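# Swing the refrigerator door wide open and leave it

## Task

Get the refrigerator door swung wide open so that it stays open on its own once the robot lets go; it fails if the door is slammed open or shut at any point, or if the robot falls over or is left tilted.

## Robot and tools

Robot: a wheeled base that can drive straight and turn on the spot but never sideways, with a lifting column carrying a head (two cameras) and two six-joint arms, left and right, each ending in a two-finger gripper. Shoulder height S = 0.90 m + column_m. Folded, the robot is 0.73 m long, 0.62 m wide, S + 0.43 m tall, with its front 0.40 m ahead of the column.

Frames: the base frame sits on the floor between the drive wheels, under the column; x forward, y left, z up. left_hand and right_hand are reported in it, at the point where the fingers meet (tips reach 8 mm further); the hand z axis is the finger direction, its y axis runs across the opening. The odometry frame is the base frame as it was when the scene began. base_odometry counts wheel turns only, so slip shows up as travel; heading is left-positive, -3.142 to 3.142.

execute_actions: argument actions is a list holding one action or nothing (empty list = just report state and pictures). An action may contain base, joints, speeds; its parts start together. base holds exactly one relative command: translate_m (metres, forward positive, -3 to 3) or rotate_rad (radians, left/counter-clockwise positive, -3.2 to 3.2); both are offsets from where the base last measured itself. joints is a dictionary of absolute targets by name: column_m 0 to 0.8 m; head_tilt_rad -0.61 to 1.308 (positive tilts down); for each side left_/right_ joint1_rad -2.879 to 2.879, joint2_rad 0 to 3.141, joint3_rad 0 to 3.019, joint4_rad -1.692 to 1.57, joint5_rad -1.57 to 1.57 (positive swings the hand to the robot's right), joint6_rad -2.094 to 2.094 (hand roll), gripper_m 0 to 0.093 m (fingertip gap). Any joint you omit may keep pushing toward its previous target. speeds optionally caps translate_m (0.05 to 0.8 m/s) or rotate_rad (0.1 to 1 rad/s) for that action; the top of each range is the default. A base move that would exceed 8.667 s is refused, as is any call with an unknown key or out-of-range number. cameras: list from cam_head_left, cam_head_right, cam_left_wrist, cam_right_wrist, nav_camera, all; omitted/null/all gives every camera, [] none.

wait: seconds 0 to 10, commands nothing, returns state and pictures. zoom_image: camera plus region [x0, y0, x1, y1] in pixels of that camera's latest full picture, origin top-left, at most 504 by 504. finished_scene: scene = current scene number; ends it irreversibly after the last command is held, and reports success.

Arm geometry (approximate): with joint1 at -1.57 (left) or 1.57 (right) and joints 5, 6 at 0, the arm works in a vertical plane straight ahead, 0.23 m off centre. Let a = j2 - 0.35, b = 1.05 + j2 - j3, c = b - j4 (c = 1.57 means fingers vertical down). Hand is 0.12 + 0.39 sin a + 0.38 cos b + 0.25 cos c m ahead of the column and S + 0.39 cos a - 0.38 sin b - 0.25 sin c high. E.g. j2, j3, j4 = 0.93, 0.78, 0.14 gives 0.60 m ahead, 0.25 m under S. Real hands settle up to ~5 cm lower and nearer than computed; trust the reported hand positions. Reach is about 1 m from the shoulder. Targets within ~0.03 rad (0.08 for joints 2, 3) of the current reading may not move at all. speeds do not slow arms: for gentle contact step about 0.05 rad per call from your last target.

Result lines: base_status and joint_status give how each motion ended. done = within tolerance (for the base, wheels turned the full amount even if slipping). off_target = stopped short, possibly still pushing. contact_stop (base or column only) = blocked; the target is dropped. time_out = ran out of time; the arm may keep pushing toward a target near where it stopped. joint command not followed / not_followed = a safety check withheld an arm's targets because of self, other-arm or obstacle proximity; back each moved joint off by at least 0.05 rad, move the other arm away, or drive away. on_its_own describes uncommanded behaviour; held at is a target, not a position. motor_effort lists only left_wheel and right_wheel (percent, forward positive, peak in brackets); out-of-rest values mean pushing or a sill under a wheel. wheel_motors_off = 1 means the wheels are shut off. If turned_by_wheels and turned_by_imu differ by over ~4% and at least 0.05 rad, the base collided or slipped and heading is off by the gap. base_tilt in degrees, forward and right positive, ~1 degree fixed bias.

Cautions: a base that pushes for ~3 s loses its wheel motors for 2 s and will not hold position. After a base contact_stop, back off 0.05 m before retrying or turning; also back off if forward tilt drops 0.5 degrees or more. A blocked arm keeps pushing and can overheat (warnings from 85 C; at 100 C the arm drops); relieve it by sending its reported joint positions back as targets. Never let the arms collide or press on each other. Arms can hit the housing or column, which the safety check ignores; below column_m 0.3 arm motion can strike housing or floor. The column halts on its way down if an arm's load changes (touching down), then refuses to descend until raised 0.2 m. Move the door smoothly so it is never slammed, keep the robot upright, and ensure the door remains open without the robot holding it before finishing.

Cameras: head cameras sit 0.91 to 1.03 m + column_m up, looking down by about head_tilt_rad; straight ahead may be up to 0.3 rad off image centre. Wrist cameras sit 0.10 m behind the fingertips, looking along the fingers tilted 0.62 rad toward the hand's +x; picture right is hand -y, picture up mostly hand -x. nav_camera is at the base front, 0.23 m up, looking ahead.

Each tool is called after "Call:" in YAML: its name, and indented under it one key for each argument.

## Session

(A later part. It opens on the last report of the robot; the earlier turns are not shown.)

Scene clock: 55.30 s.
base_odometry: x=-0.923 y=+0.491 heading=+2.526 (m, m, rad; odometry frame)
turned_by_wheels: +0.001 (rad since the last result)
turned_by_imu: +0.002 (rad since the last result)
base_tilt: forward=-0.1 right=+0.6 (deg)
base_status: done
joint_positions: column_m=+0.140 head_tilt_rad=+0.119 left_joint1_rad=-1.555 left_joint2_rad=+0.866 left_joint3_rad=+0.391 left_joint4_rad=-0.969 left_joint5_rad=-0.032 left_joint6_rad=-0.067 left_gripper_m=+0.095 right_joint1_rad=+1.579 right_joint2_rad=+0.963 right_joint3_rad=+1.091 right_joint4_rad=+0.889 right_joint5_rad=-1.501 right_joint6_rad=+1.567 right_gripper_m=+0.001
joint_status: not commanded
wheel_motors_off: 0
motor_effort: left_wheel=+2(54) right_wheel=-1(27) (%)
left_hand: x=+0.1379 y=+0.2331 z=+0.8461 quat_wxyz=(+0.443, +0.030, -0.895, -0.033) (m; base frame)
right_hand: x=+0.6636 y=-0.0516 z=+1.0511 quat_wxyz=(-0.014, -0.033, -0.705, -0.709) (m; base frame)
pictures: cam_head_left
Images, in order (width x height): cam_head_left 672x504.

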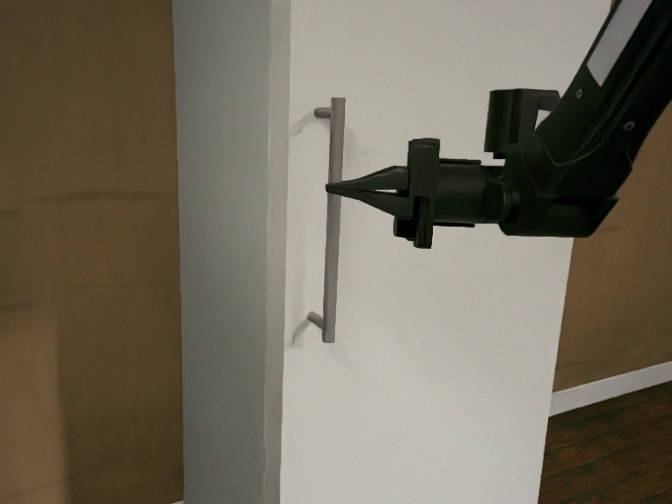

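Call:
execute_actions:
  actions:
    - {"base":{"rotate_rad":-0.1},"joints":{"right_joint6_rad":0,"right_gripper_m":0.07}}
  cameras: []

Call:
execute_actions:
  actions:
    - {"base":{"translate_m":0.24}}
  cameras: []

Call:
execute_actions:
  actions:
    - {"base":{"rotate_rad":0.13}}
  cameras: []

Call:
execute_actions:
  actions:
    - {"joints":{"right_gripper_m":0}}
  cameras: ["cam_head_left"]

Scene clock: 57.33 s.
base_odometry: x=-0.923 y=+0.491 heading=+2.427 (m, m, rad; odometry frame)
turned_by_wheels: -0.099 (rad since the last result)
turned_by_imu: -0.099 (rad since the last result)
base_tilt: forward=-0.3 right=+0.5 (deg)
base_status: done
joint_positions: column_m=+0.140 head_tilt_rad=+0.119 left_joint1_rad=-1.555 left_joint2_rad=+0.866 left_joint3_rad=+0.391 left_joint4_rad=-0.969 left_joint5_rad=-0.032 left_joint6_rad=-0.067 left_gripper_m=+0.095 right_joint1_rad=+1.576 right_joint2_rad=+0.963 right_joint3_rad=+1.091 right_joint4_rad=+0.889 right_joint5_rad=-1.501 right_joint6_rad=+0.009 right_gripper_m=+0.070
joint_status: all done
wheel_motors_off: 0
motor_effort: left_wheel=+1(36) right_wheel=+0(36) (%)
left_hand: x=+0.1379 y=+0.2331 z=+0.8461 quat_wxyz=(+0.443, +0.030, -0.895, -0.033) (m; base frame)
right_hand: x=+0.6639 y=-0.0525 z=+1.0506 quat_wxyz=(-0.508, +0.472, -0.525, -0.494) (m; base frame)
pictures: none
No camera images: the call's "cameras" was empty. Leave "cameras" out to get every camera's image.

Scene clock: 59.33 s.
base_odometry: x=-1.105 y=+0.648 heading=+2.426 (m, m, rad; odometry frame)
turned_by_wheels: -0.001 (rad since the last result)
turned_by_imu: +0.000 (rad since the last result)
base_tilt: forward=-0.2 right=+0.5 (deg)
base_status: done
joint_positions: column_m=+0.140 head_tilt_rad=+0.119 left_joint1_rad=-1.555 left_joint2_rad=+0.866 left_joint3_rad=+0.392 left_joint4_rad=-0.969 left_joint5_rad=-0.032 left_joint6_rad=-0.067 left_gripper_m=+0.095 right_joint1_rad=+1.576 right_joint2_rad=+0.962 right_joint3_rad=+1.091 right_joint4_rad=+0.889 right_joint5_rad=-1.500 right_joint6_rad=+0.009 right_gripper_m=+0.070
joint_status: not commanded
wheel_motors_off: 0
motor_effort: left_wheel=-1(54) right_wheel=+1(34) (%)
left_hand: x=+0.1389 y=+0.2331 z=+0.8458 quat_wxyz=(+0.442, +0.030, -0.896, -0.033) (m; base frame)
right_hand: x=+0.6641 y=-0.0525 z=+1.0508 quat_wxyz=(-0.508, +0.472, -0.526, -0.493) (m; base frame)
pictures: none
No camera images: the call's "cameras" was empty. Leave "cameras" out to get every camera's image.

Scene clock: 60.50 s.
base_odometry: x=-1.105 y=+0.648 heading=+2.555 (m, m, rad; odometry frame)
turned_by_wheels: +0.128 (rad since the last result)
turned_by_imu: +0.130 (rad since the last result)
base_tilt: forward=-0.3 right=+0.8 (deg)
base_status: done
joint_positions: column_m=+0.140 head_tilt_rad=+0.119 left_joint1_rad=-1.555 left_joint2_rad=+0.866 left_joint3_rad=+0.392 left_joint4_rad=-0.969 left_joint5_rad=-0.032 left_joint6_rad=-0.067 left_gripper_m=+0.095 right_joint1_rad=+1.572 right_joint2_rad=+0.962 right_joint3_rad=+1.071 right_joint4_rad=+0.889 right_joint5_rad=-1.542 right_joint6_rad=+0.004 right_gripper_m=+0.070
joint_status: not commanded
wheel_motors_off: 0
motor_effort: left_wheel=+0(37) right_wheel=+3(23) (%)
left_hand: x=+0.1389 y=+0.2331 z=+0.8458 quat_wxyz=(+0.442, +0.030, -0.896, -0.033) (m; base frame)
right_hand: x=+0.6508 y=-0.0534 z=+1.0444 quat_wxyz=(-0.493, +0.479, -0.520, -0.506) (m; base frame)
pictures: none
No camera images: the call's "cameras" was empty. Leave "cameras" out to get every camera's image.

Scene clock: 61.17 s.
base_odometry: x=-1.105 y=+0.648 heading=+2.554 (m, m, rad; odometry frame)
turned_by_wheels: +0.000 (rad since the last result)
turned_by_imu: +0.000 (rad since the last result)
base_tilt: forward=-0.2 right=+0.5 (deg)
base_status: not commanded
joint_positions: column_m=+0.140 head_tilt_rad=+0.119 left_joint1_rad=-1.555 left_joint2_rad=+0.866 left_joint3_rad=+0.392 left_joint4_rad=-0.969 left_joint5_rad=-0.032 left_joint6_rad=-0.067 left_gripper_m=+0.095 right_joint1_rad=+1.578 right_joint2_rad=+0.954 right_joint3_rad=+1.058 right_joint4_rad=+0.905 right_joint5_rad=-1.560 right_joint6_rad=-0.054 right_gripper_m=+0.017
joint_status: right_gripper_m off_target (ended at +0.017, target +0.000)
wheel_motors_off: 0
motor_effort: left_wheel=-2(2) right_wheel=+10(11) (%)
left_hand: x=+0.1389 y=+0.2331 z=+0.8458 quat_wxyz=(+0.442, +0.030, -0.896, -0.033) (m; base frame)
right_hand: x=+0.6432 y=-0.0517 z=+1.0468 quat_wxyz=(-0.507, +0.501, -0.497, -0.496) (m; base frame)
pictures: cam_head_left
Images, in order (width x height): cam_head_left 672x504.

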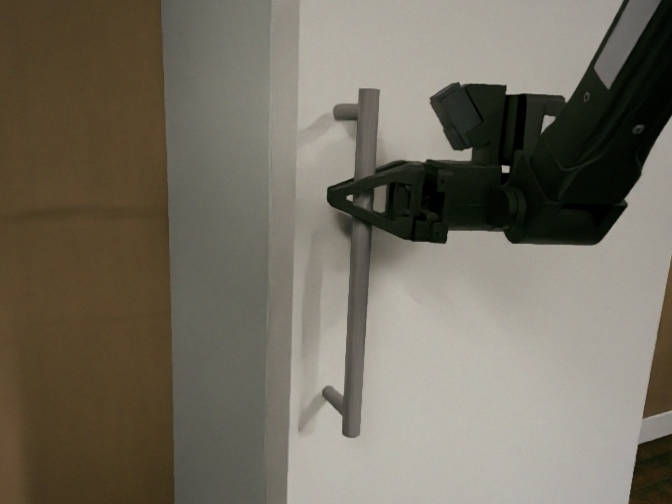

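Call:
execute_actions:
  actions:
    - {"base":{"translate_m":-0.3},"speeds":{"translate_m":0.15}}
  cameras: ["cam_head_left"]

Scene clock: 66.93 s.
base_odometry: x=-0.858 y=+0.484 heading=+2.537 (m, m, rad; odometry frame)
turned_by_wheels: -0.018 (rad since the last result)
turned_by_imu: -0.017 (rad since the last result)
base_tilt: forward=-0.2 right=+0.5 (deg)
base_status: done
joint_positions: column_m=+0.140 head_tilt_rad=+0.119 left_joint1_rad=-1.555 left_joint2_rad=+0.866 left_joint3_rad=+0.391 left_joint4_rad=-0.969 left_joint5_rad=-0.032 left_joint6_rad=-0.067 left_gripper_m=+0.095 right_joint1_rad=+1.414 right_joint2_rad=+0.997 right_joint3_rad=+1.183 right_joint4_rad=+0.865 right_joint5_rad=-0.782 right_joint6_rad=+0.072 right_gripper_m=+0.015
joint_status: not commanded
wheel_motors_off: 0
motor_effort: left_wheel=-18(50) right_wheel=+0(52) (%)
left_hand: x=+0.1381 y=+0.2331 z=+0.8460 quat_wxyz=(+0.443, +0.030, -0.895, -0.033) (m; base frame)
right_hand: x=+0.8094 y=-0.1597 z=+1.0468 quat_wxyz=(-0.638, +0.263, -0.689, -0.222) (m; base frame)
pictures: cam_head_left
Images, in order (width x height): cam_head_left 672x504.

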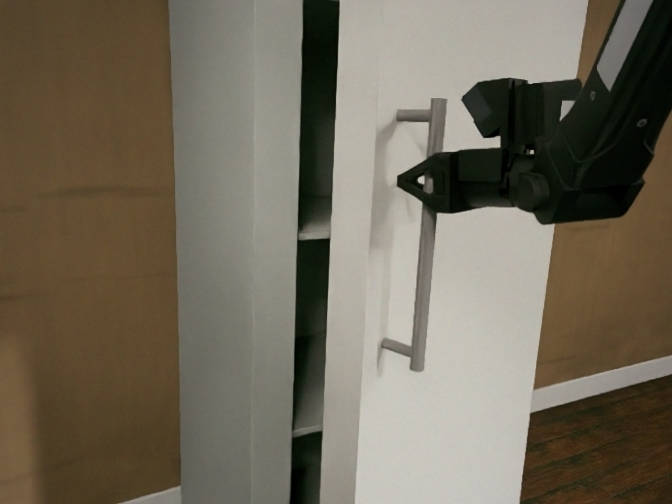

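Opening. Continue, turning right.

Call:
execute_actions:
  actions:
    - {"base":{"rotate_rad":-0.3},"joints":{"right_joint5_rad":-0.3},"speeds":{"rotate_rad":0.2}}
  cameras: []

Call:
execute_actions:
  actions:
    - {"base":{"translate_m":-0.3},"speeds":{"translate_m":0.15}}
  cameras: ["cam_head_left"]

Scene clock: 69.30 s.
base_odometry: x=-0.858 y=+0.484 heading=+2.237 (m, m, rad; odometry frame)
turned_by_wheels: -0.300 (rad since the last result)
turned_by_imu: -0.302 (rad since the last result)
base_tilt: forward=-0.2 right=+0.6 (deg)
base_status: done
joint_positions: column_m=+0.140 head_tilt_rad=+0.119 left_joint1_rad=-1.555 left_joint2_rad=+0.866 left_joint3_rad=+0.391 left_joint4_rad=-0.969 left_joint5_rad=-0.032 left_joint6_rad=-0.067 left_gripper_m=+0.095 right_joint1_rad=+1.565 right_joint2_rad=+0.928 right_joint3_rad=+1.041 right_joint4_rad=+0.908 right_joint5_rad=-0.302 right_joint6_rad=-0.021 right_gripper_m=+0.014
joint_status: all done
wheel_motors_off: 0
motor_effort: left_wheel=+4(46) right_wheel=-1(19) (%)
left_hand: x=+0.1381 y=+0.2331 z=+0.8460 quat_wxyz=(+0.443, +0.030, -0.895, -0.033) (m; base frame)
right_hand: x=+0.8006 y=-0.1763 z=+1.0497 quat_wxyz=(-0.691, +0.113, -0.708, -0.098) (m; base frame)
pictures: none
No camera images: the call's "cameras" was empty. Leave "cameras" out to get every camera's image.

Scene clock: 72.17 s.
base_odometry: x=-0.673 y=+0.248 heading=+2.236 (m, m, rad; odometry frame)
turned_by_wheels: +0.000 (rad since the last result)
turned_by_imu: +0.000 (rad since the last result)
base_tilt: forward=-0.4 right=+0.4 (deg)
base_status: done
joint_positions: column_m=+0.140 head_tilt_rad=+0.119 left_joint1_rad=-1.555 left_joint2_rad=+0.866 left_joint3_rad=+0.391 left_joint4_rad=-0.969 left_joint5_rad=-0.032 left_joint6_rad=-0.067 left_gripper_m=+0.095 right_joint1_rad=+1.566 right_joint2_rad=+0.957 right_joint3_rad=+1.092 right_joint4_rad=+0.884 right_joint5_rad=-0.298 right_joint6_rad=-0.009 right_gripper_m=+0.001
joint_status: not commanded
wheel_motors_off: 0
on_its_own: right_gripper_m moved -0.013 to your old target +0.000
motor_effort: left_wheel=-1(33) right_wheel=+1(44) (%)
left_hand: x=+0.1379 y=+0.2331 z=+0.8461 quat_wxyz=(+0.443, +0.030, -0.895, -0.033) (m; base frame)
right_hand: x=+0.8169 y=-0.1766 z=+1.0483 quat_wxyz=(-0.690, +0.107, -0.709, -0.101) (m; base frame)
pictures: cam_head_left
Images, in order (width x height): cam_head_left 672x504.

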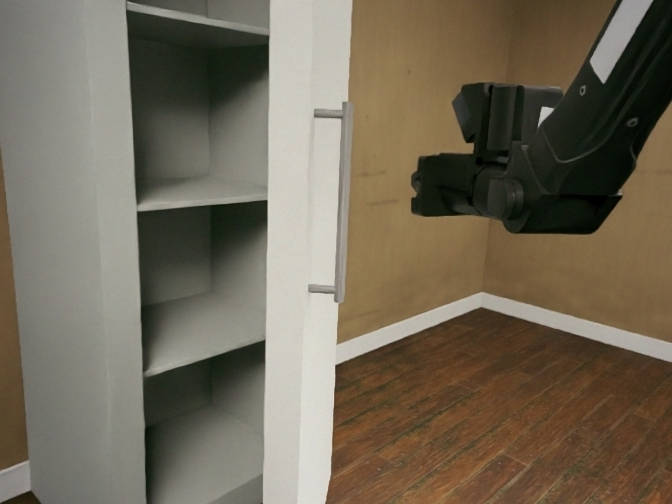

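Call:
execute_actions:
  actions:
    - {"base":{"rotate_rad":0.4}}
  cameras: []

Call:
execute_actions:
  actions:
    - {"base":{"translate_m":0.35}}
  cameras: []

Call:
execute_actions:
  actions:
    - {"base":{"rotate_rad":-0.8},"speeds":{"rotate_rad":0.25}}
  cameras: ["cam_head_left","nav_camera"]

Scene clock: 74.10 s.
base_odometry: x=-0.672 y=+0.248 heading=+2.635 (m, m, rad; odometry frame)
turned_by_wheels: +0.399 (rad since the last result)
turned_by_imu: +0.404 (rad since the last result)
base_tilt: forward=-0.2 right=+0.6 (deg)
base_status: done
joint_positions: column_m=+0.140 head_tilt_rad=+0.119 left_joint1_rad=-1.555 left_joint2_rad=+0.866 left_joint3_rad=+0.391 left_joint4_rad=-0.969 left_joint5_rad=-0.032 left_joint6_rad=-0.067 left_gripper_m=+0.095 right_joint1_rad=+1.569 right_joint2_rad=+0.957 right_joint3_rad=+1.092 right_joint4_rad=+0.884 right_joint5_rad=-0.298 right_joint6_rad=-0.009 right_gripper_m=+0.001
joint_status: not commanded
wheel_motors_off: 0
motor_effort: left_wheel=-1(28) right_wheel=+3(36) (%)
left_hand: x=+0.1379 y=+0.2331 z=+0.8461 quat_wxyz=(+0.443, +0.030, -0.895, -0.033) (m; base frame)
right_hand: x=+0.8168 y=-0.1755 z=+1.0484 quat_wxyz=(-0.690, +0.107, -0.709, -0.103) (m; base frame)
pictures: none
No camera images: the call's "cameras" was empty. Leave "cameras" out to get every camera's image.

Scene clock: 76.33 s.
base_odometry: x=-0.979 y=+0.417 heading=+2.636 (m, m, rad; odometry frame)
turned_by_wheels: +0.001 (rad since the last result)
turned_by_imu: +0.001 (rad since the last result)
base_tilt: forward=-0.1 right=+0.7 (deg)
base_status: done
joint_positions: column_m=+0.140 head_tilt_rad=+0.119 left_joint1_rad=-1.555 left_joint2_rad=+0.866 left_joint3_rad=+0.394 left_joint4_rad=-0.969 left_joint5_rad=-0.032 left_joint6_rad=-0.067 left_gripper_m=+0.095 right_joint1_rad=+1.569 right_joint2_rad=+0.957 right_joint3_rad=+1.092 right_joint4_rad=+0.885 right_joint5_rad=-0.298 right_joint6_rad=-0.009 right_gripper_m=+0.001
joint_status: not commanded
wheel_motors_off: 0
motor_effort: left_wheel=+1(35) right_wheel=-1(46) (%)
left_hand: x=+0.1395 y=+0.2331 z=+0.8456 quat_wxyz=(+0.442, +0.030, -0.896, -0.033) (m; base frame)
right_hand: x=+0.8168 y=-0.1755 z=+1.0486 quat_wxyz=(-0.690, +0.107, -0.708, -0.103) (m; base frame)
pictures: none
No camera images: the call's "cameras" was empty. Leave "cameras" out to get every camera's image.

Scene clock: 80.10 s.
base_odometry: x=-0.979 y=+0.417 heading=+1.837 (m, m, rad; odometry frame)
turned_by_wheels: -0.799 (rad since the last result)
turned_by_imu: -0.808 (rad since the last result)
base_tilt: forward=-0.2 right=+0.8 (deg)
base_status: done
joint_positions: column_m=+0.140 head_tilt_rad=+0.119 left_joint1_rad=-1.555 left_joint2_rad=+0.866 left_joint3_rad=+0.394 left_joint4_rad=-0.969 left_joint5_rad=-0.032 left_joint6_rad=-0.067 left_gripper_m=+0.095 right_joint1_rad=+1.576 right_joint2_rad=+0.957 right_joint3_rad=+1.092 right_joint4_rad=+0.885 right_joint5_rad=-0.302 right_joint6_rad=-0.010 right_gripper_m=+0.001
joint_status: not commanded
wheel_motors_off: 0
motor_effort: left_wheel=+4(28) right_wheel=-3(40) (%)
left_hand: x=+0.1395 y=+0.2331 z=+0.8456 quat_wxyz=(+0.442, +0.030, -0.896, -0.033) (m; base frame)
right_hand: x=+0.8165 y=-0.1726 z=+1.0489 quat_wxyz=(-0.690, +0.108, -0.708, -0.107) (m; base frame)
pictures: cam_head_left, nav_camera
Images, in order (width x height): cam_head_left 672x504, nav_camera 672x504.

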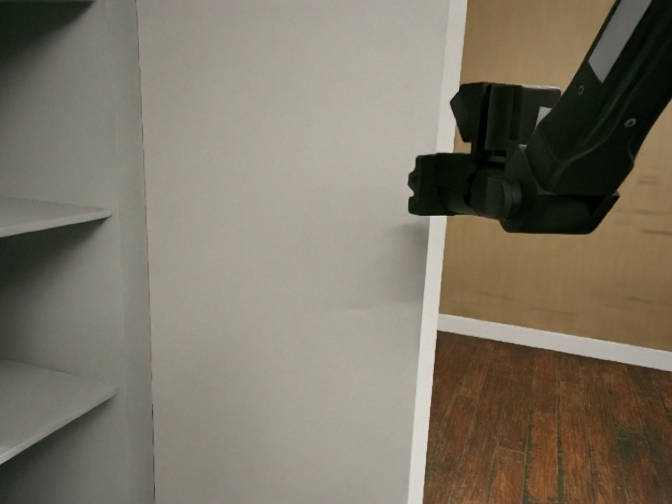

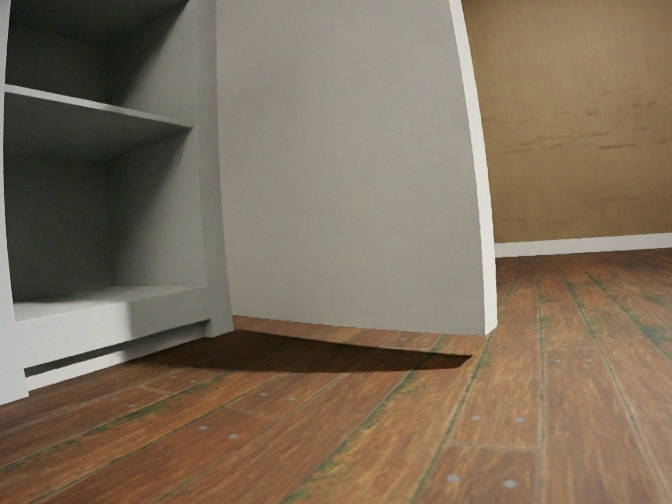

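Call:
execute_actions:
  actions:
    - {"base":{"rotate_rad":0.2}}
  cameras: []

Call:
finished_scene:
  scene: 1

Scene clock: 81.67 s.
base_odometry: x=-0.979 y=+0.417 heading=+2.036 (m, m, rad; odometry frame)
turned_by_wheels: +0.199 (rad since the last result)
turned_by_imu: +0.203 (rad since the last result)
base_tilt: forward=-0.1 right=+0.7 (deg)
base_status: done
joint_positions: column_m=+0.140 head_tilt_rad=+0.119 left_joint1_rad=-1.555 left_joint2_rad=+0.866 left_joint3_rad=+0.394 left_joint4_rad=-0.969 left_joint5_rad=-0.032 left_joint6_rad=-0.067 left_gripper_m=+0.095 right_joint1_rad=+1.575 right_joint2_rad=+0.957 right_joint3_rad=+1.092 right_joint4_rad=+0.885 right_joint5_rad=-0.302 right_joint6_rad=-0.010 right_gripper_m=+0.001
joint_status: not commanded
wheel_motors_off: 0
motor_effort: left_wheel=-3(21) right_wheel=+3(23) (%)
left_hand: x=+0.1395 y=+0.2331 z=+0.8456 quat_wxyz=(+0.442, +0.030, -0.896, -0.033) (m; base frame)
right_hand: x=+0.8165 y=-0.1728 z=+1.0489 quat_wxyz=(-0.690, +0.108, -0.708, -0.106) (m; base frame)
pictures: none
No camera images: the call's "cameras" was empty. Leave "cameras" out to get every camera's image.

The scene is finished: the task was done.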